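# Collect yellow foam blocks from the floor into the door tote

## Task

Place every yellow foam block lying on this room's floor fully inside the tote near the door. Leave the blocks on the desks exactly where they are, with the same face up. The tote must be standing on the floor at the end. The robot must not tip over or finish leaning, or the task fails. A block only counts if it stays put without the robot holding it.

## Robot and tools

ROBOT. A TidyBot++: a mobile base 0.54 m long, 0.50 m wide and 0.38 m tall on four powered casters, carrying one seven-joint arm with a two-finger gripper. The shoulder sits 0.12 m ahead of the base centre, 0.68 m above the floor. Arm segments: upper arm 0.42 m, forearm 0.31 m, hand 0.31 m (wrist to the hand point). The arm begins folded with the hand aimed down; folded, it pokes up to 0.08 m past the base front and the elbow reaches up to 1.15 m high. A downward-pointing hand can get at most about 0.94 m above the floor, and only near the base. Cameras: base_camera (fixed on the base, 644x364 pinhole) and wrist_camera (fisheye, 644x476, looking along the hand). A calibration per camera is supplied; expect small errors, larger for the wrist camera.

FRAMES. Base frame: origin on the floor below the base centre, x ahead, y to the left, z up. hand_pose is reported in it: the point between the finger pads; its z axis runs out along the fingers, its y axis is the closing direction. The odometry frame is the base frame as it was when the scene began. Heading is positive to the left, range -3.142 to 3.142. base_tilt is in degrees, positive when leaning forward or right; it and heading carry a fixed bias near 1 degree.

execute_actions. Argument "actions": a list holding either nothing (just report state and images) or a single action object. The action may contain "base", "joints" and "speeds"; their motions start together.
- "base": exactly one key, each a relative offset from where the base last reported itself: translate_m (metres, forward positive, -2 to 2), strafe_m (metres, left positive, -2 to 2), rotate_rad (radians, counter-clockwise seen from above positive, -6.3 to 6.3).
- "joints": absolute targets keyed by name, in radians: joint_1_rad (any angle; positive turns the arm clockwise seen from above, opposite to rotate_rad), joint_2_rad (shoulder, -2.249 to 2.249), joint_3_rad (any angle), joint_4_rad (elbow, -2.579 to 2.579), joint_5_rad (any angle), joint_6_rad (wrist, -2.099 to 2.099), joint_7_rad (any angle; hand down, positive is counter-clockwise from above, at 1.57 the fingers open left and right). gripper_pos is a 0 (open) to 1 (closed) scale. Unbounded joints go the short way round, so turn in steps of less than half a revolution. Done tolerances: ±0.039 for joints 1-4, ±0.056 for 5-7, ±0.03 gripper.
- "speeds": optional caps for this action only: translate_m and strafe_m 0.05-0.5 m/s, rotate_rad 0.1-1.57 rad/s; the maximum is the default. A base move needing over 8.667 s is rejected; no action runs past 15 s.
"cameras": list of "base_camera", "wrist_camera" or "all"; omitted, null or ["all"] gives both, [] gives none. Unknown keys, unknown camera names or out-of-range numbers reject the whole call, nothing moves. A joint omitted from an action can keep pushing toward its previous target.

Arm geometry: with joint_1_rad 0, joint_3_rad 3.14, joint_5_rad 0 (roughly the start), the arm stays in the vertical plane of the base x axis. Angles from vertical (forward positive): upper arm = joint_2_rad, forearm = joint_2_rad - joint_4_rad, hand = that minus joint_6_rad. Forward reach from the shoulder is the sum of length times sine; height above it the sum of length times cosine. Joints move up to 1.39 rad/s (1.22 for 5-7).

OTHER TOOLS. wait: seconds, 0 to 10; commands nothing, returns state and images. zoom_image: camera (base_camera or wrist_camera) and region [x0, y0, x1, y1] in pixels from the top-left, at most 504x504, on that camera's latest full image. read_manual: optional section, only "licences"; no motion. finished_scene: scene = current scene number; irreversible, call it only once the goal holds steadily. A reply with no tool call ends the run.

GRIPPER. Pad gap is about 85 x (1 - gripper_pos) mm. At 1 the fingers squeeze about 96-120 N each. "done" at 1 means nothing was caught; "off_target" means an object stopped the fingers. Closed fingertips reach about 20 mm beyond the hand point.

RESULT LINES. base_status and joint_status: "done"; "off_target" (resting away from target, maybe still pushing); "contact_stop" or "time_out" (target dropped, holding in place); "not_followed" with "joint command not followed" and a "cause:" line when the self-collision check withholds arm targets (gripper still obeys; withheld targets may be retried later). A blocked base may say "done" while well short, since odometry counts wheel turns including slip. on_its_own lists uncommanded motion. motor_effort gives percent of maximum, peak in brackets, noisy. "ARM HIT" marks a hard hit on base or arm. Motor temperatures list one value per arm joint; MOTOR HOT appears from 60 °C; at 75 °C an OVER-TEMPERATURE FAULT lets the arm sink, and affected keys read "limit_stop_at_motor_heat" (resend targets). If a result reports a stop, the rest of that reply's motion calls are skipped.

ACCURACY. Friction leaves joints slightly off even when all say done; correct by sending last command + (wanted - read). The hand usually lands 1-2 cm off, so aim carefully near the floor; trust images over hand_pose. Held objects make the arm sag; never command a joint to its own reading while holding. Odometry drifts a few cm and degrees over many moves.

AVOID. Driving while the arm is snagged above about 0.8 m (tipping); sideways pushes on a raised hand; driving the arm into things (torque fault: arm freezes 10 s; limits 104.5 N m joints 1-4, 51.3 N m joints 5-7, warnings at 56.7 and 29.4); blocked base pushes; bumping desk blocks or the tote; drops and slams. The robot holds its last command while you think, and holding loads heats motors.

Each tool is called as name(argument=value, ...) on one line, values as JSON.

## Session

execute_actions(actions=[])

Scene clock: 0.00 s.
Motor temperatures (°C, as the motors report them): [35 36 32 38 36 44 44]
base_odometry: x=+0.000 y=+0.000 heading=+0.000 (m, m, rad; odometry frame)
base_tilt: forward=+0.4 right=-0.1 (deg)
base_status: not commanded
joint_positions: joint_1_rad=-0.030 joint_2_rad=-0.353 joint_3_rad=+3.104 joint_4_rad=-2.547 joint_5_rad=+0.049 joint_6_rad=-0.855 joint_7_rad=+1.599 gripper_pos=+0.000
joint_status: not commanded
motor_effort: joint_1_rad=+0 joint_2_rad=-2 joint_3_rad=+1 joint_4_rad=+15 joint_5_rad=+1 joint_6_rad=+1 joint_7_rad=-1 (%)
hand_pose: x=+0.2579 y=-0.0023 z=+0.5834 quat_wxyz=(+0.025, +0.997, +0.062, +0.047) (m; base frame)
pictures: base_camera, wrist_camera
Images, in order (width x height): base_camera 644x364, wrist_camera 644x476.

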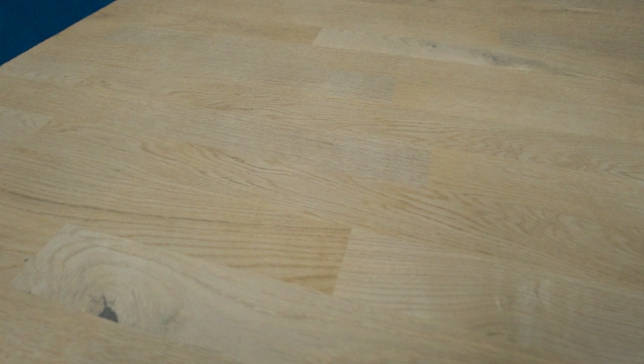

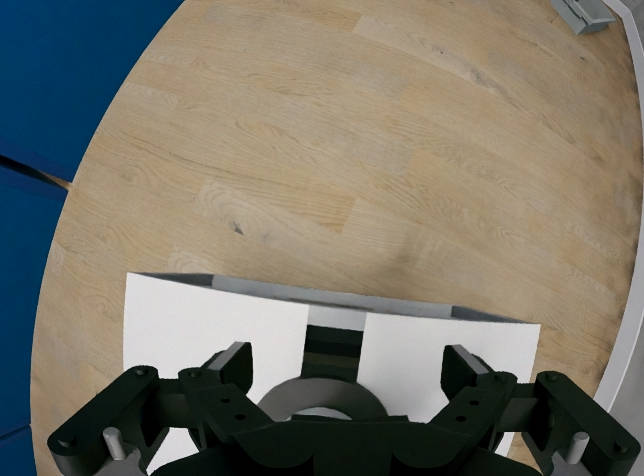

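execute_actions(actions=[{"joints":{"joint_6_rad":0.2}}], cameras=["wrist_camera"])

execute_actions(actions=[{"base":{"rotate_rad":-1.5}}], cameras=["wrist_camera"])

execute_actions(actions=[{"base":{"rotate_rad":-1.5}}], cameras=["wrist_camera"])

execute_actions(actions=[{"base":{"rotate_rad":-1.5}}], cameras=["wrist_camera"])

Scene clock: 13.90 s.
Motor temperatures (°C, as the motors report them): [35 36 32 38 36 44 44]
base_odometry: x=+0.000 y=+0.000 heading=+0.000 (m, m, rad; odometry frame)
base_tilt: forward=+0.4 right=-0.1 (deg)
base_status: not commanded
joint_positions: joint_1_rad=-0.030 joint_2_rad=-0.353 joint_3_rad=+3.104 joint_4_rad=-2.546 joint_5_rad=+0.049 joint_6_rad=+0.200 joint_7_rad=+1.599 gripper_pos=+0.000
joint_status: all done
motor_effort: joint_1_rad=-1(1) joint_2_rad=-7(7) joint_3_rad=+1(1) joint_4_rad=+20(20) joint_5_rad=+0(0) joint_6_rad=+8(8) joint_7_rad=-1(1) (%)
hand_pose: x=+0.5114 y=+0.0311 z=+0.7656 quat_wxyz=(+0.004, +0.837, +0.065, +0.543) (m; base frame)
pictures: wrist_camera
camera_calibration (this result's frames):
wrist_camera: T_world_to_cam=[[0.127289, -0.988498, 0.0816636, -0.0914176], [-0.424717, -0.128723, -0.896128, 0.964018], [0.896333, 0.0793832, -0.436217, 0.00969542], [0, 0, 0, 1]] pos_world=[0.412381, 0.0329558, 0.875578]
Images, in order (width x height): wrist_camera 644x476.

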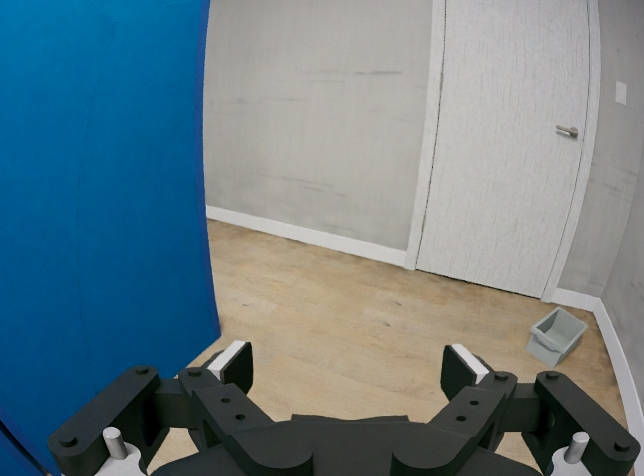

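Scene clock: 16.13 s.
Motor temperatures (°C, as the motors report them): [35 36 32 38 36 44 44]
base_odometry: x=+0.000 y=+0.000 heading=-1.499 (m, m, rad; odometry frame)
base_tilt: forward=+0.4 right=-0.1 (deg)
base_status: done
joint_positions: joint_1_rad=-0.030 joint_2_rad=-0.353 joint_3_rad=+3.104 joint_4_rad=-2.546 joint_5_rad=+0.049 joint_6_rad=+0.200 joint_7_rad=+1.599 gripper_pos=+0.000
joint_status: not commanded
motor_effort: joint_1_rad=-1(2) joint_2_rad=-7(8) joint_3_rad=+1(2) joint_4_rad=+19(20) joint_5_rad=+0(1) joint_6_rad=+8(8) joint_7_rad=-1(1) (%)
hand_pose: x=+0.5114 y=+0.0311 z=+0.7656 quat_wxyz=(+0.004, +0.837, +0.065, +0.543) (m; base frame)
pictures: wrist_camera
camera_calibration (this result's frames):
wrist_camera: T_world_to_cam=[[0.127264, -0.988502, 0.0816544, -0.0914084], [-0.42472, -0.128704, -0.896129, 0.964019], [0.896335, 0.0793646, -0.436216, 0.00969471], [0, 0, 0, 1]] pos_world=[0.412382, 0.0329466, 0.875579]
Images, in order (width x height): wrist_camera 644x476.

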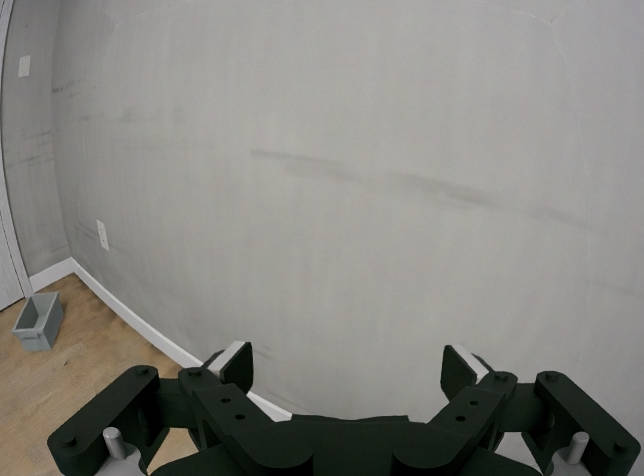

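Scene clock: 18.37 s.
Motor temperatures (°C, as the motors report them): [35 36 32 38 36 44 44]
base_odometry: x=+0.000 y=+0.000 heading=-2.998 (m, m, rad; odometry frame)
base_tilt: forward=+0.4 right=-0.1 (deg)
base_status: done
joint_positions: joint_1_rad=-0.030 joint_2_rad=-0.353 joint_3_rad=+3.104 joint_4_rad=-2.546 joint_5_rad=+0.049 joint_6_rad=+0.200 joint_7_rad=+1.599 gripper_pos=+0.000
joint_status: not commanded
motor_effort: joint_1_rad=-1(0) joint_2_rad=-7(8) joint_3_rad=+1(3) joint_4_rad=+19(19) joint_5_rad=+0(0) joint_6_rad=+8(8) joint_7_rad=-1(1) (%)
hand_pose: x=+0.5114 y=+0.0311 z=+0.7656 quat_wxyz=(+0.004, +0.837, +0.065, +0.543) (m; base frame)
pictures: wrist_camera
camera_calibration (this result's frames):
wrist_camera: T_world_to_cam=[[0.127232, -0.988507, 0.0816427, -0.0913967], [-0.424725, -0.12868, -0.896131, 0.964021], [0.896337, 0.079341, -0.436216, 0.00969372], [0, 0, 0, 1]] pos_world=[0.412383, 0.0329349, 0.875579]
Images, in order (width x height): wrist_camera 644x476.

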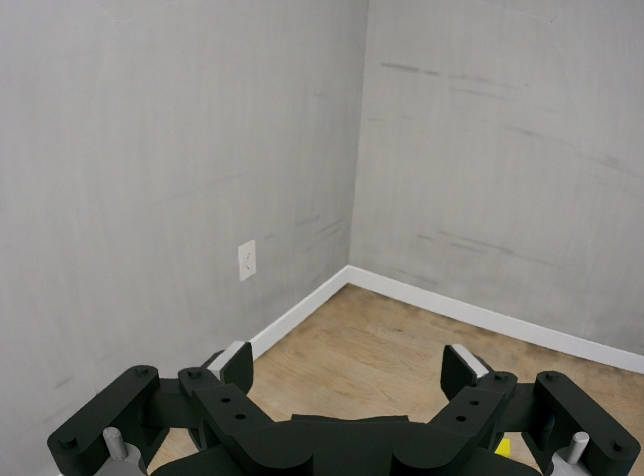

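Scene clock: 20.60 s.
Motor temperatures (°C, as the motors report them): [35 36 32 38 36 44 44]
base_odometry: x=+0.000 y=+0.000 heading=+1.786 (m, m, rad; odometry frame)
base_tilt: forward=+0.5 right=-0.1 (deg)
base_status: done
joint_positions: joint_1_rad=-0.030 joint_2_rad=-0.353 joint_3_rad=+3.104 joint_4_rad=-2.546 joint_5_rad=+0.049 joint_6_rad=+0.200 joint_7_rad=+1.599 gripper_pos=+0.000
joint_status: not commanded
motor_effort: joint_1_rad=-1(0) joint_2_rad=-7(7) joint_3_rad=+1(3) joint_4_rad=+19(19) joint_5_rad=+0(0) joint_6_rad=+8(8) joint_7_rad=-1(0) (%)
hand_pose: x=+0.5114 y=+0.0310 z=+0.7656 quat_wxyz=(+0.004, +0.837, +0.065, +0.543) (m; base frame)
pictures: wrist_camera
camera_calibration (this result's frames):
wrist_camera: T_world_to_cam=[[0.127202, -0.988512, 0.0816314, -0.0913854], [-0.424729, -0.128657, -0.896132, 0.964023], [0.89634, 0.0793184, -0.436215, 0.00969253], [0, 0, 0, 1]] pos_world=[0.412385, 0.0329237, 0.87558]
Images, in order (width x height): wrist_camera 644x476.

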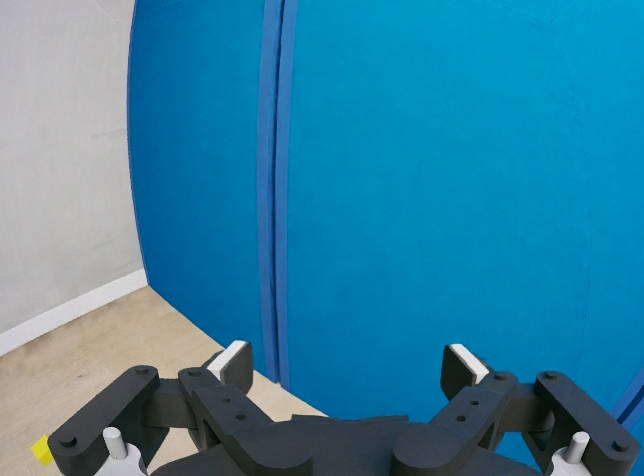

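A block nearby. Turn toward it.

execute_actions(actions=[{"base":{"rotate_rad":0.95},"joints":{"joint_6_rad":-0.5}}])

Scene clock: 26.97 s.
Motor temperatures (°C, as the motors report them): [35 36 32 38 36 44 44]
base_odometry: x=+0.000 y=+0.000 heading=+2.735 (m, m, rad; odometry frame)
base_tilt: forward=+0.4 right=-0.1 (deg)
base_status: done
joint_positions: joint_1_rad=-0.030 joint_2_rad=-0.353 joint_3_rad=+3.104 joint_4_rad=-2.546 joint_5_rad=+0.049 joint_6_rad=-0.498 joint_7_rad=+1.599 gripper_pos=+0.000
joint_status: all done
motor_effort: joint_1_rad=-1(2) joint_2_rad=-4(7) joint_3_rad=+1(2) joint_4_rad=+17(19) joint_5_rad=+0(1) joint_6_rad=+4(9) joint_7_rad=-1(1) (%)
hand_pose: x=+0.3639 y=+0.0092 z=+0.6131 quat_wxyz=(+0.018, +0.972, +0.065, +0.223) (m; base frame)
pictures: base_camera, wrist_camera
camera_calibration (this result's frames):
wrist_camera: T_world_to_cam=[[0.138045, -0.989027, 0.0526273, -0.0679325], [-0.901809, -0.147485, -0.406188, 0.63528], [0.409492, 0.00861238, -0.912273, 0.546723], [0, 0, 0, 1]] pos_world=[0.3584, 0.0217987, 0.760378]
Images, in order (width x height): base_camera 644x364, wrist_camera 644x476.

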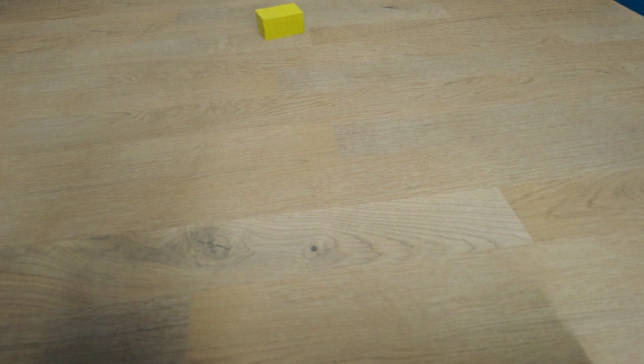

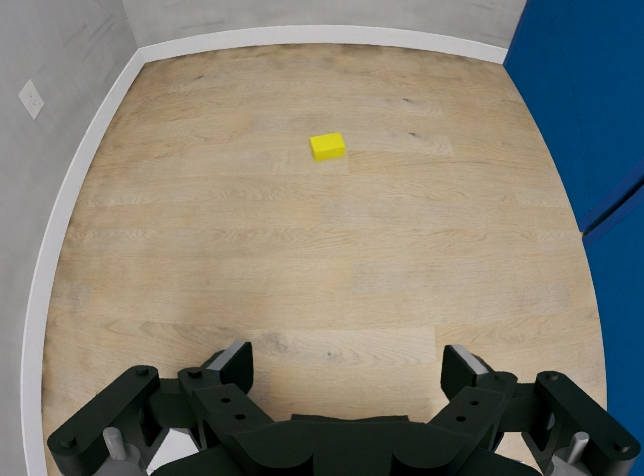

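execute_actions(actions=[{"base":{"translate_m":0.49},"joints":{"joint_1_rad":0,"joint_2_rad":1.235,"joint_3_rad":3.14,"joint_4_rad":-1.798,"joint_5_rad":0,"joint_6_rad":-0.107,"joint_7_rad":0.15}}], cameras=[])

execute_actions(actions=[{"base":{"strafe_m":0.1}}])

Scene clock: 46.47 s.
Motor temperatures (°C, as the motors report them): [35 36 32 38 36 44 44]
base_odometry: x=-0.450 y=+0.193 heading=+2.736 (m, m, rad; odometry frame)
base_tilt: forward=+0.4 right=-0.1 (deg)
base_status: done
joint_positions: joint_1_rad=-0.019 joint_2_rad=+1.234 joint_3_rad=+3.123 joint_4_rad=-1.815 joint_5_rad=+0.033 joint_6_rad=-0.129 joint_7_rad=+0.188 gripper_pos=+0.000
joint_status: all done
motor_effort: joint_1_rad=-1(2) joint_2_rad=-43(44) joint_3_rad=+0(1) joint_4_rad=+2(18) joint_5_rad=+0(0) joint_6_rad=+0(5) joint_7_rad=+0(0) (%)
hand_pose: x=+0.5340 y=+0.0188 z=+0.1972 quat_wxyz=(+0.006, +0.788, -0.615, -0.018) (m; base frame)
pictures: none
No camera images: the call's "cameras" was empty. Leave "cameras" out to get every camera's image.

Scene clock: 47.73 s.
Motor temperatures (°C, as the motors report them): [35 36 32 38 36 44 44]
base_odometry: x=-0.490 y=+0.101 heading=+2.736 (m, m, rad; odometry frame)
base_tilt: forward=+0.4 right=-0.1 (deg)
base_status: done
joint_positions: joint_1_rad=-0.010 joint_2_rad=+1.234 joint_3_rad=+3.132 joint_4_rad=-1.813 joint_5_rad=+0.033 joint_6_rad=-0.128 joint_7_rad=+0.188 gripper_pos=+0.000
joint_status: not commanded
motor_effort: joint_1_rad=+0(2) joint_2_rad=-43(44) joint_3_rad=+0(2) joint_4_rad=+1(2) joint_5_rad=+0(0) joint_6_rad=+0(0) joint_7_rad=-1(1) (%)
hand_pose: x=+0.5354 y=+0.0099 z=+0.1970 quat_wxyz=(+0.008, +0.785, -0.620, -0.014) (m; base frame)
pictures: base_camera, wrist_camera
camera_calibration (this result's frames):
wrist_camera: T_world_to_cam=[[-0.969879, -0.243322, 0.0113609, 0.524961], [-0.242712, 0.969293, 0.039514, 0.16932], [-0.0206267, 0.0355664, -0.999154, 0.344088], [0, 0, 0, 1]] pos_world=[0.557342, -0.0486243, 0.331143]
Images, in order (width x height): base_camera 644x364, wrist_camera 644x476.

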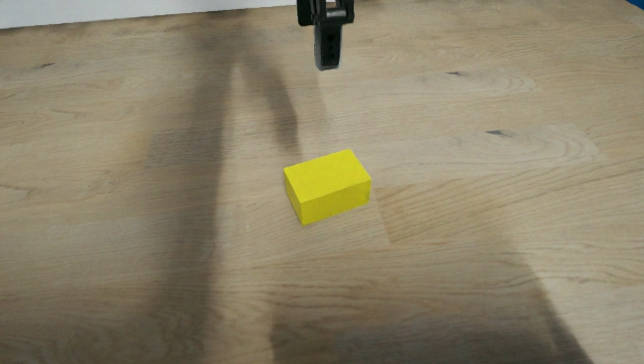

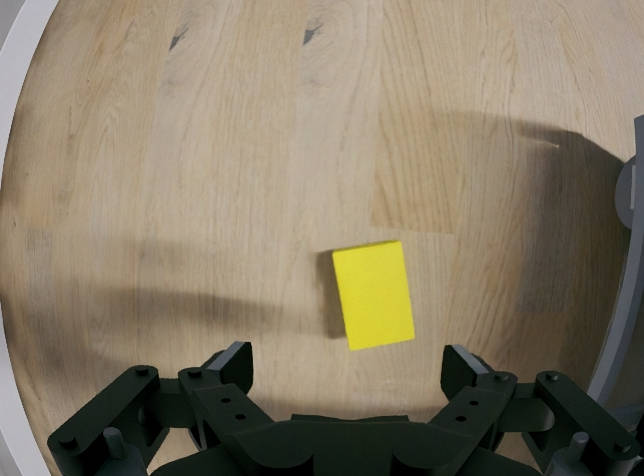

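execute_actions(actions=[{"base":{"translate_m":-0.02},"joints":{"joint_2_rad":1.643,"joint_4_rad":-1.463,"joint_6_rad":-0.035,"joint_7_rad":0.27}}])

execute_actions(actions=[{"joints":{"gripper_pos":1}}], cameras=[])

execute_actions(actions=[{"joints":{"joint_2_rad":0.9,"joint_4_rad":-1.9,"joint_6_rad":-0.34}}])

Scene clock: 76.67 s.
Motor temperatures (°C, as the motors report them): [35 36 32 38 36 44 44]
base_odometry: x=-0.472 y=+0.093 heading=+2.736 (m, m, rad; odometry frame)
base_tilt: forward=+0.4 right=-0.1 (deg)
base_status: done
joint_positions: joint_1_rad=-0.009 joint_2_rad=+1.590 joint_3_rad=+3.133 joint_4_rad=-1.495 joint_5_rad=+0.030 joint_6_rad=-0.078 joint_7_rad=+0.229 gripper_pos=+0.000
joint_status: joint_2_rad off_target (ended at +1.590, target +1.643); the others done
motor_effort: joint_1_rad=+0(4) joint_2_rad=-32(47) joint_3_rad=+1(5) joint_4_rad=+11(16) joint_5_rad=+1(1) joint_6_rad=+10(16) joint_7_rad=+0(0) (%)
hand_pose: x=+0.5510 y=+0.0097 z=+0.0487 quat_wxyz=(+0.004, +0.795, -0.606, -0.010) (m; base frame)
pictures: base_camera, wrist_camera
camera_calibration (this result's frames):
wrist_camera: T_world_to_cam=[[-0.961023, -0.276465, -0.000976628, 0.537699], [-0.276296, 0.9603, 0.038527, 0.197738], [-0.00971351, 0.0372952, -0.999257, 0.19019], [0, 0, 0, 1]] pos_world=[0.573223, -0.0483255, 0.182956]
Images, in order (width x height): base_camera 644x364, wrist_camera 644x476.

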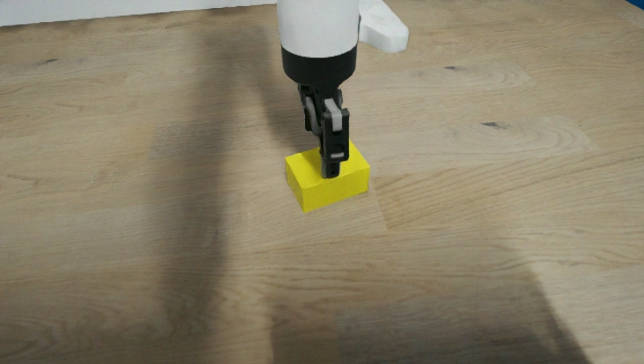

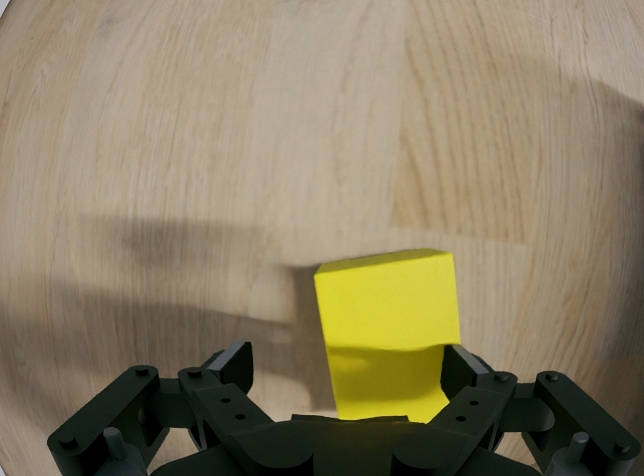

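Scene clock: 78.37 s.
Motor temperatures (°C, as the motors report them): [35 36 32 38 36 44 44]
base_odometry: x=-0.472 y=+0.093 heading=+2.736 (m, m, rad; odometry frame)
base_tilt: forward=+0.4 right=-0.1 (deg)
base_status: not commanded
joint_positions: joint_1_rad=-0.006 joint_2_rad=+1.555 joint_3_rad=+3.132 joint_4_rad=-1.514 joint_5_rad=+0.030 joint_6_rad=-0.097 joint_7_rad=+0.231 gripper_pos=+0.999
joint_status: all done
motor_effort: joint_1_rad=+3(4) joint_2_rad=-30(35) joint_3_rad=+4(6) joint_4_rad=+8(19) joint_5_rad=+0(0) joint_6_rad=+6(16) joint_7_rad=-1(1) (%)
hand_pose: x=+0.5547 y=+0.0094 z=+0.0639 quat_wxyz=(+0.005, +0.795, -0.606, -0.012) (m; base frame)
pictures: none
No camera images: the call's "cameras" was empty. Leave "cameras" out to get every camera's image.

Scene clock: 80.37 s.
Motor temperatures (°C, as the motors report them): [35 36 32 38 36 44 44]
base_odometry: x=-0.472 y=+0.093 heading=+2.736 (m, m, rad; odometry frame)
base_tilt: forward=+0.4 right=-0.1 (deg)
base_status: not commanded
joint_positions: joint_1_rad=-0.006 joint_2_rad=+0.909 joint_3_rad=+3.138 joint_4_rad=-1.888 joint_5_rad=+0.030 joint_6_rad=-0.321 joint_7_rad=+0.231 gripper_pos=+0.999
joint_status: all done
motor_effort: joint_1_rad=+0(3) joint_2_rad=-41(51) joint_3_rad=+0(5) joint_4_rad=+6(9) joint_5_rad=+0(1) joint_6_rad=+1(6) joint_7_rad=-1(1) (%)
hand_pose: x=+0.5646 y=+0.0031 z=+0.3334 quat_wxyz=(-0.005, +0.795, -0.606, +0.012) (m; base frame)
pictures: base_camera, wrist_camera
camera_calibration (this result's frames):
wrist_camera: T_world_to_cam=[[-0.960276, -0.276039, -0.0408948, 0.56218], [-0.276803, 0.960821, 0.0142588, 0.205306], [0.0353566, 0.0250121, -0.999062, 0.449627], [0, 0, 0, 1]] pos_world=[0.58078, -0.0533248, 0.469268]
Images, in order (width x height): base_camera 644x364, wrist_camera 644x476.

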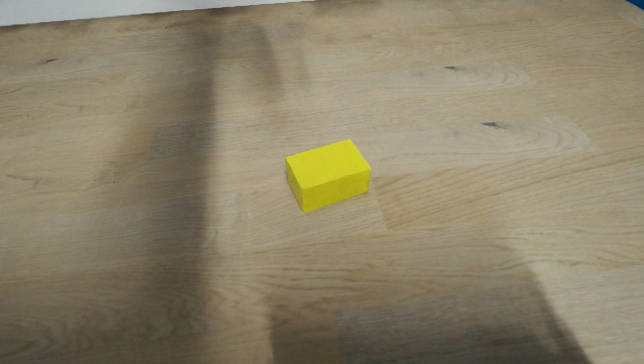

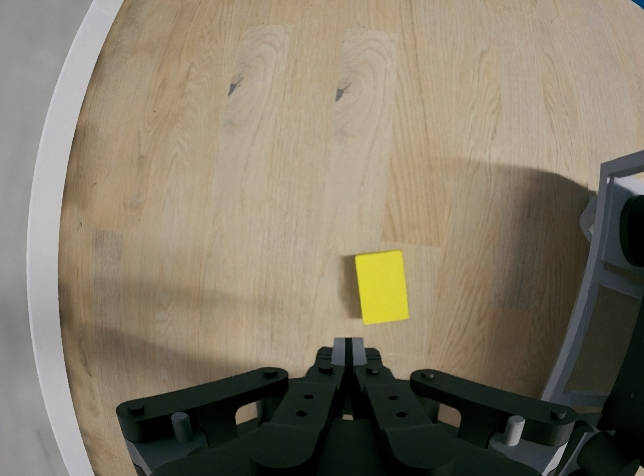

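Missed; back up 2 cm more and retry.

execute_actions(actions=[{"base":{"translate_m":-0.022},"joints":{"gripper_pos":0,"joint_2_rad":1.235,"joint_4_rad":-1.798,"joint_6_rad":-0.107,"joint_7_rad":0.33}}], cameras=[])

execute_actions(actions=[{"joints":{"joint_2_rad":1.643,"joint_4_rad":-1.463,"joint_6_rad":-0.035}}], cameras=["wrist_camera"])

Scene clock: 90.37 s.
Motor temperatures (°C, as the motors report them): [35 37 32 38 36 44 44]
base_odometry: x=-0.452 y=+0.084 heading=+2.736 (m, m, rad; odometry frame)
base_tilt: forward=+0.4 right=-0.1 (deg)
base_status: done
joint_positions: joint_1_rad=-0.006 joint_2_rad=+1.237 joint_3_rad=+3.138 joint_4_rad=-1.814 joint_5_rad=+0.030 joint_6_rad=-0.128 joint_7_rad=+0.290 gripper_pos=+0.000
joint_status: all done
motor_effort: joint_1_rad=-1(1) joint_2_rad=-42(46) joint_3_rad=+0(1) joint_4_rad=+1(7) joint_5_rad=+0(0) joint_6_rad=+0(2) joint_7_rad=-1(1) (%)
hand_pose: x=+0.5336 y=+0.0048 z=+0.1957 quat_wxyz=(+0.011, +0.813, -0.582, -0.015) (m; base frame)
pictures: none
No camera images: the call's "cameras" was empty. Leave "cameras" out to get every camera's image.

Scene clock: 92.07 s.
Motor temperatures (°C, as the motors report them): [35 37 32 38 36 44 44]
base_odometry: x=-0.452 y=+0.084 heading=+2.736 (m, m, rad; odometry frame)
base_tilt: forward=+0.4 right=-0.1 (deg)
base_status: not commanded
joint_positions: joint_1_rad=-0.006 joint_2_rad=+1.644 joint_3_rad=+3.138 joint_4_rad=-1.479 joint_5_rad=+0.030 joint_6_rad=-0.056 joint_7_rad=+0.290 gripper_pos=+0.000
joint_status: all done
motor_effort: joint_1_rad=+0(1) joint_2_rad=-44(48) joint_3_rad=+0(0) joint_4_rad=+1(2) joint_5_rad=+0(0) joint_6_rad=+0(0) joint_7_rad=+0(1) (%)
hand_pose: x=+0.5330 y=+0.0056 z=+0.0259 quat_wxyz=(+0.010, +0.812, -0.583, -0.016) (m; base frame)
pictures: wrist_camera
camera_calibration (this result's frames):
wrist_camera: T_world_to_cam=[[-0.94329, -0.33162, 0.0152569, 0.50967], [-0.330785, 0.942809, 0.0411388, 0.226682], [-0.0280268, 0.0337591, -0.999037, 0.177127], [0, 0, 0, 1]] pos_world=[0.560714, -0.0506811, 0.159855]
Images, in order (width x height): wrist_camera 644x476.

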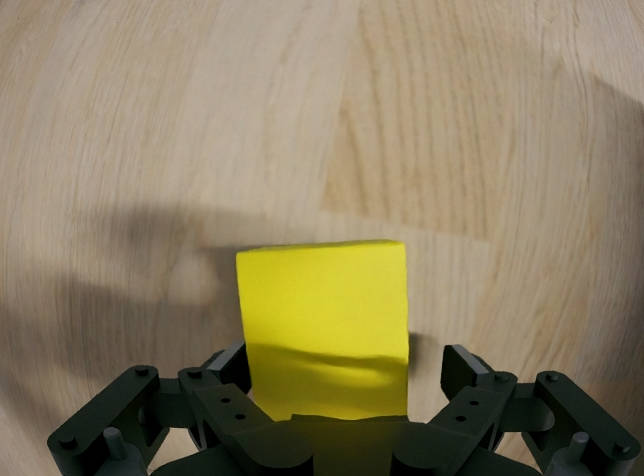

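execute_actions(actions=[{"joints":{"gripper_pos":1}}], cameras=[])

execute_actions(actions=[{"base":{"rotate_rad":-3.15},"joints":{"joint_2_rad":0.9,"joint_4_rad":-1.9,"joint_6_rad":-0.34,"joint_7_rad":1.57}}], cameras=[])

execute_actions(actions=[{"base":{"translate_m":1.2}}])

Scene clock: 102.17 s.
Motor temperatures (°C, as the motors report them): [35 37 32 38 36 44 44]
base_odometry: x=-0.452 y=+0.084 heading=+2.736 (m, m, rad; odometry frame)
base_tilt: forward=+0.4 right=-0.1 (deg)
base_status: not commanded
joint_positions: joint_1_rad=-0.006 joint_2_rad=+1.640 joint_3_rad=+3.138 joint_4_rad=-1.471 joint_5_rad=+0.030 joint_6_rad=-0.056 joint_7_rad=+0.290 gripper_pos=+0.372
joint_status: gripper_pos off_target (ended at +0.372, target +1.000)
motor_effort: joint_1_rad=+0(1) joint_2_rad=-45(45) joint_3_rad=+0(0) joint_4_rad=+2(10) joint_5_rad=+0(1) joint_6_rad=+1(8) joint_7_rad=-1(1) (%)
hand_pose: x=+0.5402 y=+0.0056 z=+0.0274 quat_wxyz=(+0.007, +0.813, -0.583, -0.011) (m; base frame)
pictures: none
No camera images: the call's "cameras" was empty. Leave "cameras" out to get every camera's image.

Scene clock: 105.63 s.
Motor temperatures (°C, as the motors report them): [35 37 32 38 36 44 44]
base_odometry: x=-0.452 y=+0.084 heading=-0.413 (m, m, rad; odometry frame)
base_tilt: forward=+0.4 right=-0.1 (deg)
base_status: done
joint_positions: joint_1_rad=+0.005 joint_2_rad=+0.909 joint_3_rad=+3.140 joint_4_rad=-1.884 joint_5_rad=+0.030 joint_6_rad=-0.319 joint_7_rad=+1.534 gripper_pos=+0.372
joint_status: all done
motor_effort: joint_1_rad=-1(4) joint_2_rad=-42(48) joint_3_rad=+0(2) joint_4_rad=+7(6) joint_5_rad=+0(0) joint_6_rad=+1(1) joint_7_rad=-1(0) (%)
hand_pose: x=+0.5678 y=-0.0030 z=+0.3339 quat_wxyz=(+0.004, +1.000, -0.006, +0.015) (m; base frame)
pictures: none
No camera images: the call's "cameras" was empty. Leave "cameras" out to get every camera's image.

Scene clock: 109.40 s.
Motor temperatures (°C, as the motors report them): [35 37 32 38 36 44 44]
base_odometry: x=+0.646 y=-0.400 heading=-0.414 (m, m, rad; odometry frame)
base_tilt: forward=+0.5 right=-0.1 (deg)
base_status: done
joint_positions: joint_1_rad=+0.005 joint_2_rad=+0.908 joint_3_rad=+3.140 joint_4_rad=-1.892 joint_5_rad=+0.030 joint_6_rad=-0.323 joint_7_rad=+1.534 gripper_pos=+0.372
joint_status: not commanded
motor_effort: joint_1_rad=+0(1) joint_2_rad=-41(43) joint_3_rad=+0(1) joint_4_rad=+6(9) joint_5_rad=+0(0) joint_6_rad=+1(1) joint_7_rad=-1(0) (%)
hand_pose: x=+0.5616 y=-0.0031 z=+0.3333 quat_wxyz=(+0.004, +1.000, -0.006, +0.009) (m; base frame)
pictures: base_camera, wrist_camera
camera_calibration (this result's frames):
wrist_camera: T_world_to_cam=[[0.000180688, -0.999941, -0.0108581, 0.00593605], [-0.99996, -0.000277596, 0.00892409, 0.615324], [-0.00892658, 0.010856, -0.999901, 0.474887], [0, 0, 0, 1]] pos_world=[0.619537, 0.000951116, 0.469414]
Images, in order (width x height): base_camera 644x364, wrist_camera 644x476.

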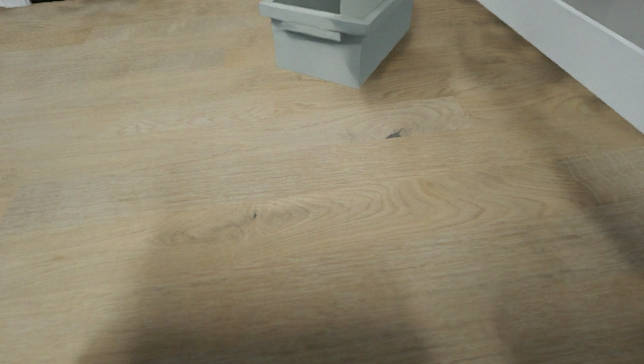

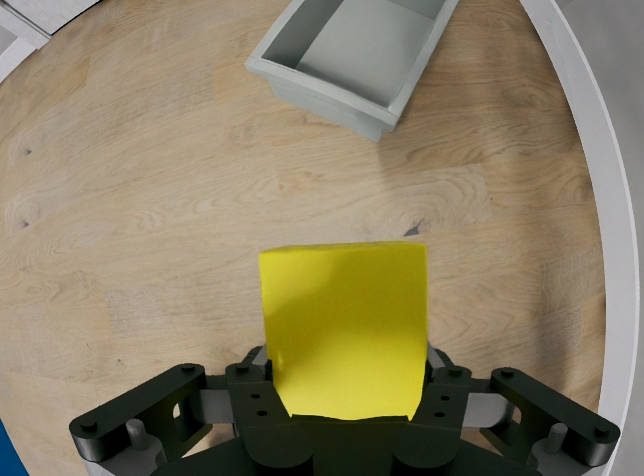

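execute_actions(actions=[{"base":{"translate_m":0.42},"joints":{"joint_7_rad":1.05,"joint_1_rad":0.1}}])

Scene clock: 118.33 s.
Motor temperatures (°C, as the motors report them): [35 37 32 38 36 44 44]
base_odometry: x=+1.031 y=-0.570 heading=-0.415 (m, m, rad; odometry frame)
base_tilt: forward=+0.5 right=-0.1 (deg)
base_status: done
joint_positions: joint_1_rad=+0.096 joint_2_rad=+0.908 joint_3_rad=+3.140 joint_4_rad=-1.894 joint_5_rad=+0.030 joint_6_rad=-0.324 joint_7_rad=+1.071 gripper_pos=+0.372
joint_status: all done
motor_effort: joint_1_rad=-1(1) joint_2_rad=-41(42) joint_3_rad=+0(1) joint_4_rad=+6(8) joint_5_rad=+0(0) joint_6_rad=+1(1) joint_7_rad=-1(1) (%)
hand_pose: x=+0.5580 y=-0.0430 z=+0.3331 quat_wxyz=(+0.003, +0.960, -0.279, +0.008) (m; base frame)
pictures: base_camera, wrist_camera
camera_calibration (this result's frames):
wrist_camera: T_world_to_cam=[[-0.525972, -0.850298, -0.0186057, 0.268549], [-0.8505, 0.525885, 0.0096862, 0.550659], [0.00154831, 0.0209188, -0.99978, 0.469618], [0, 0, 0, 1]] pos_world=[0.608858, -0.0710605, 0.469177]
Images, in order (width x height): base_camera 644x364, wrist_camera 644x476.

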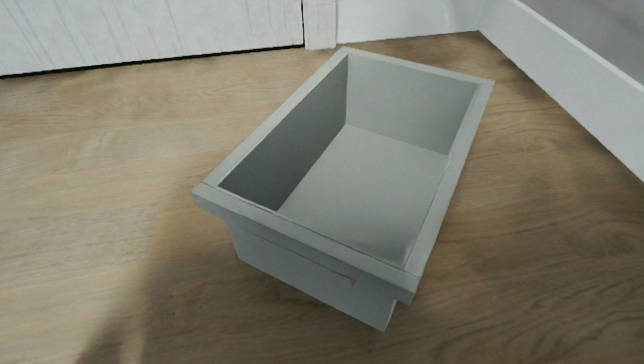

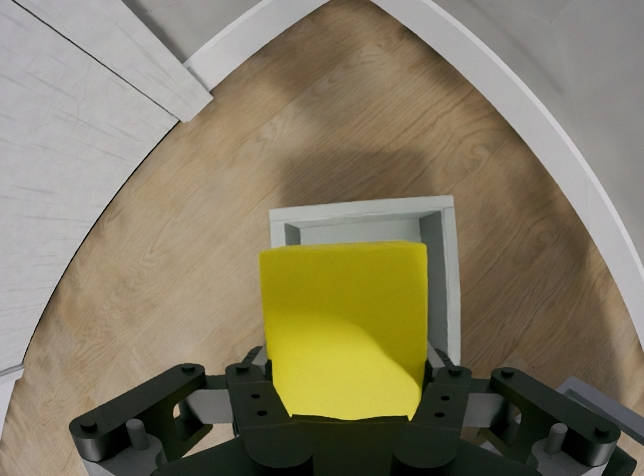

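execute_actions(actions=[{"joints":{"joint_2_rad":1.42,"joint_4_rad":-1.64,"joint_6_rad":-0.08}}], cameras=[])

execute_actions(actions=[{"joints":{"gripper_pos":0.1}}], cameras=[])

execute_actions(actions=[{"joints":{"joint_1_rad":0,"joint_2_rad":-0.35,"joint_4_rad":-2.55,"joint_6_rad":0.0,"joint_7_rad":1.57,"gripper_pos":0}}], cameras=["base_camera"])

execute_actions(actions=[{"base":{"rotate_rad":1.75}}], cameras=["wrist_camera"])

Scene clock: 132.87 s.
Motor temperatures (°C, as the motors report them): [35 37 32 38 36 44 44]
base_odometry: x=+1.031 y=-0.570 heading=-0.415 (m, m, rad; odometry frame)
base_tilt: forward=+0.5 right=-0.1 (deg)
base_status: not commanded
joint_positions: joint_1_rad=+0.096 joint_2_rad=+1.422 joint_3_rad=+3.140 joint_4_rad=-1.656 joint_5_rad=+0.030 joint_6_rad=-0.101 joint_7_rad=+1.071 gripper_pos=+0.372
joint_status: all done
motor_effort: joint_1_rad=-1(1) joint_2_rad=-45(48) joint_3_rad=+0(0) joint_4_rad=+1(6) joint_5_rad=+0(0) joint_6_rad=+0(1) joint_7_rad=-1(1) (%)
hand_pose: x=+0.5417 y=-0.0393 z=+0.1194 quat_wxyz=(+0.004, +0.960, -0.279, -0.018) (m; base frame)
pictures: none
No camera images: the call's "cameras" was empty. Leave "cameras" out to get every camera's image.

Scene clock: 133.90 s.
Motor temperatures (°C, as the motors report them): [35 37 32 38 36 44 44]
base_odometry: x=+1.031 y=-0.570 heading=-0.415 (m, m, rad; odometry frame)
base_tilt: forward=+0.4 right=-0.1 (deg)
base_status: not commanded
joint_positions: joint_1_rad=+0.096 joint_2_rad=+1.422 joint_3_rad=+3.140 joint_4_rad=-1.656 joint_5_rad=+0.030 joint_6_rad=-0.101 joint_7_rad=+1.071 gripper_pos=+0.100
joint_status: all done
motor_effort: joint_1_rad=+0(1) joint_2_rad=-44(45) joint_3_rad=+0(0) joint_4_rad=+1(1) joint_5_rad=+0(0) joint_6_rad=+0(0) joint_7_rad=-1(1) (%)
hand_pose: x=+0.5417 y=-0.0393 z=+0.1194 quat_wxyz=(+0.004, +0.960, -0.279, -0.018) (m; base frame)
pictures: none
No camera images: the call's "cameras" was empty. Leave "cameras" out to get every camera's image.

Scene clock: 136.83 s.
Motor temperatures (°C, as the motors report them): [35 37 32 38 36 44 44]
base_odometry: x=+1.031 y=-0.570 heading=-0.415 (m, m, rad; odometry frame)
base_tilt: forward=+0.4 right=-0.1 (deg)
base_status: not commanded
joint_positions: joint_1_rad=+0.019 joint_2_rad=-0.345 joint_3_rad=+3.140 joint_4_rad=-2.536 joint_5_rad=+0.030 joint_6_rad=-0.022 joint_7_rad=+1.530 gripper_pos=+0.000
joint_status: all done
motor_effort: joint_1_rad=+0(1) joint_2_rad=-7(48) joint_3_rad=+1(0) joint_4_rad=+18(19) joint_5_rad=+0(0) joint_6_rad=+7(7) joint_7_rad=-1(0) (%)
hand_pose: x=+0.4818 y=-0.0053 z=+0.7085 quat_wxyz=(+0.002, +0.894, -0.013, +0.448) (m; base frame)
pictures: base_camera
Images, in order (width x height): base_camera 644x364.

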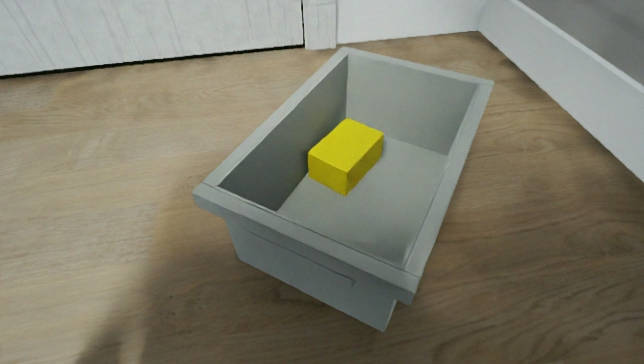

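Scene clock: 139.23 s.
Motor temperatures (°C, as the motors report them): [35 37 32 38 36 44 44]
base_odometry: x=+1.031 y=-0.570 heading=+1.334 (m, m, rad; odometry frame)
base_tilt: forward=+0.4 right=-0.1 (deg)
base_status: done
joint_positions: joint_1_rad=+0.014 joint_2_rad=-0.345 joint_3_rad=+3.140 joint_4_rad=-2.536 joint_5_rad=+0.030 joint_6_rad=-0.019 joint_7_rad=+1.530 gripper_pos=+0.000
joint_status: not commanded
motor_effort: joint_1_rad=-1(2) joint_2_rad=-7(7) joint_3_rad=+1(2) joint_4_rad=+19(19) joint_5_rad=+0(0) joint_6_rad=+7(7) joint_7_rad=+0(1) (%)
hand_pose: x=+0.4824 y=-0.0033 z=+0.7093 quat_wxyz=(+0.001, +0.893, -0.010, +0.449) (m; base frame)
pictures: wrist_camera
camera_calibration (this result's frames):
wrist_camera: T_world_to_cam=[[0.00382413, -0.999949, -0.00939093, 0.00699656], [-0.618199, 0.00501751, -0.786006, 0.912454], [0.786013, 0.00881125, -0.618148, 0.19584], [0, 0, 0, 1]] pos_world=[0.410119, 0.000692356, 0.838318]
Images, in order (width x height): wrist_camera 644x476.

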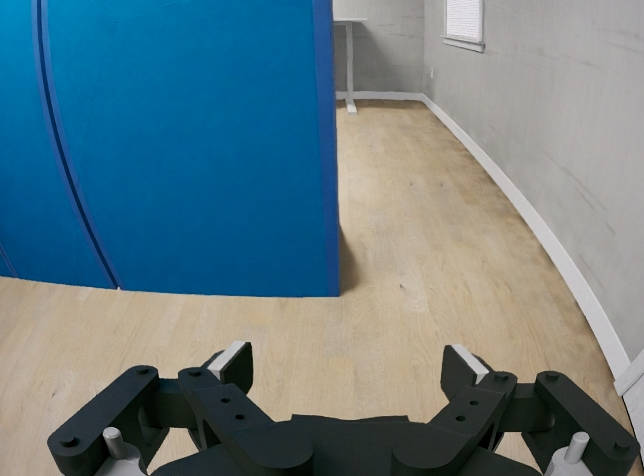

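execute_actions(actions=[{"base":{"translate_m":0.55}}], cameras=[])

execute_actions(actions=[{"base":{"strafe_m":-0.42}}], cameras=[])

execute_actions(actions=[{"base":{"translate_m":1.5}}], cameras=["wrist_camera"])

execute_actions(actions=[{"base":{"rotate_rad":1.2}}], cameras=["wrist_camera"])

Scene clock: 154.47 s.
Motor temperatures (°C, as the motors report them): [35 37 32 38 36 44 44]
base_odometry: x=+1.159 y=-0.035 heading=+1.335 (m, m, rad; odometry frame)
base_tilt: forward=+0.4 right=-0.1 (deg)
base_status: done
joint_positions: joint_1_rad=+0.014 joint_2_rad=-0.346 joint_3_rad=+3.140 joint_4_rad=-2.539 joint_5_rad=+0.030 joint_6_rad=-0.018 joint_7_rad=+1.530 gripper_pos=+0.000
joint_status: not commanded
motor_effort: joint_1_rad=-1(1) joint_2_rad=-6(8) joint_3_rad=+1(1) joint_4_rad=+19(20) joint_5_rad=+0(0) joint_6_rad=+7(7) joint_7_rad=-1(1) (%)
hand_pose: x=+0.4814 y=-0.0033 z=+0.7085 quat_wxyz=(+0.001, +0.894, -0.010, +0.449) (m; base frame)
pictures: none
No camera images: the call's "cameras" was empty. Leave "cameras" out to get every camera's image.

Scene clock: 156.67 s.
Motor temperatures (°C, as the motors report them): [35 37 32 38 36 44 44]
base_odometry: x=+1.567 y=-0.133 heading=+1.336 (m, m, rad; odometry frame)
base_tilt: forward=+0.4 right=-0.1 (deg)
base_status: done
joint_positions: joint_1_rad=+0.013 joint_2_rad=-0.346 joint_3_rad=+3.140 joint_4_rad=-2.539 joint_5_rad=+0.030 joint_6_rad=-0.018 joint_7_rad=+1.530 gripper_pos=+0.000
joint_status: not commanded
motor_effort: joint_1_rad=+0(0) joint_2_rad=-7(7) joint_3_rad=+1(3) joint_4_rad=+19(19) joint_5_rad=+0(0) joint_6_rad=+7(7) joint_7_rad=+0(1) (%)
hand_pose: x=+0.4814 y=-0.0032 z=+0.7085 quat_wxyz=(+0.001, +0.894, -0.010, +0.449) (m; base frame)
pictures: none
No camera images: the call's "cameras" was empty. Leave "cameras" out to get every camera's image.

Scene clock: 161.03 s.
Motor temperatures (°C, as the motors report them): [35 37 32 38 36 44 44]
base_odometry: x=+1.918 y=+1.326 heading=+1.335 (m, m, rad; odometry frame)
base_tilt: forward=+0.4 right=-0.1 (deg)
base_status: done
joint_positions: joint_1_rad=+0.013 joint_2_rad=-0.348 joint_3_rad=+3.140 joint_4_rad=-2.540 joint_5_rad=+0.030 joint_6_rad=-0.018 joint_7_rad=+1.530 gripper_pos=+0.000
joint_status: not commanded
motor_effort: joint_1_rad=+0(0) joint_2_rad=-6(9) joint_3_rad=+1(1) joint_4_rad=+19(20) joint_5_rad=+0(0) joint_6_rad=+7(8) joint_7_rad=-1(1) (%)
hand_pose: x=+0.4810 y=-0.0032 z=+0.7087 quat_wxyz=(+0.001, +0.893, -0.010, +0.449) (m; base frame)
pictures: wrist_camera
camera_calibration (this result's frames):
wrist_camera: T_world_to_cam=[[0.004028, -0.999948, -0.00939623, 0.00699327], [-0.618142, 0.00489629, -0.786051, 0.911116], [0.786056, 0.00897442, -0.61809, 0.19653], [0, 0, 0, 1]] pos_world=[0.408687, 0.000768077, 0.837722]
Images, in order (width x height): wrist_camera 644x476.

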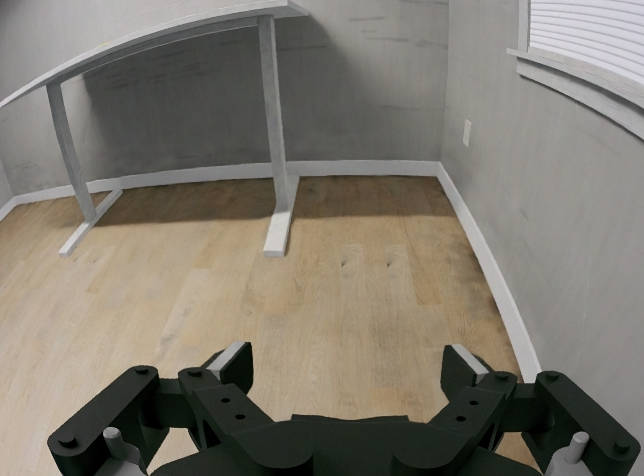

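Scene clock: 163.07 s.
Motor temperatures (°C, as the motors report them): [35 37 32 38 36 44 44]
base_odometry: x=+1.919 y=+1.326 heading=+2.534 (m, m, rad; odometry frame)
base_tilt: forward=+0.4 right=-0.1 (deg)
base_status: done
joint_positions: joint_1_rad=+0.011 joint_2_rad=-0.348 joint_3_rad=+3.140 joint_4_rad=-2.540 joint_5_rad=+0.030 joint_6_rad=-0.018 joint_7_rad=+1.530 gripper_pos=+0.000
joint_status: not commanded
motor_effort: joint_1_rad=+0(1) joint_2_rad=-7(8) joint_3_rad=+1(0) joint_4_rad=+18(19) joint_5_rad=+0(0) joint_6_rad=+7(7) joint_7_rad=+0(0) (%)
hand_pose: x=+0.4810 y=-0.0023 z=+0.7087 quat_wxyz=(+0.000, +0.893, -0.009, +0.449) (m; base frame)
pictures: wrist_camera
camera_calibration (this result's frames):
wrist_camera: T_world_to_cam=[[0.00644478, -0.999935, -0.00939995, 0.00670821], [-0.618131, 0.00340551, -0.786068, 0.911127], [0.786049, 0.0108764, -0.618068, 0.19651], [0, 0, 0, 1]] pos_world=[0.408686, 0.0014676, 0.837727]
Images, in order (width x height): wrist_camera 644x476.

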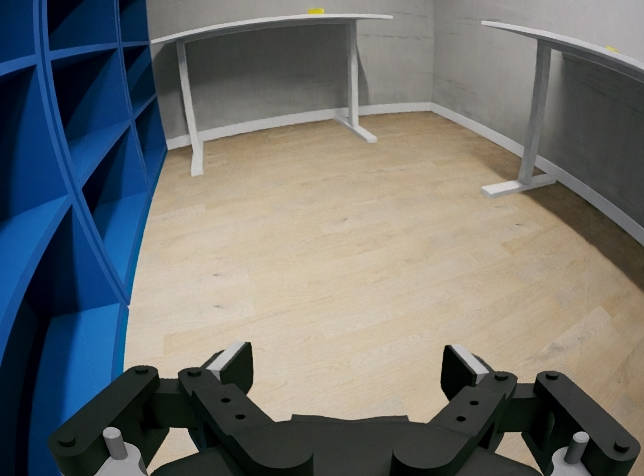

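finished_scene(scene=1)

The scene is finished: the task was done.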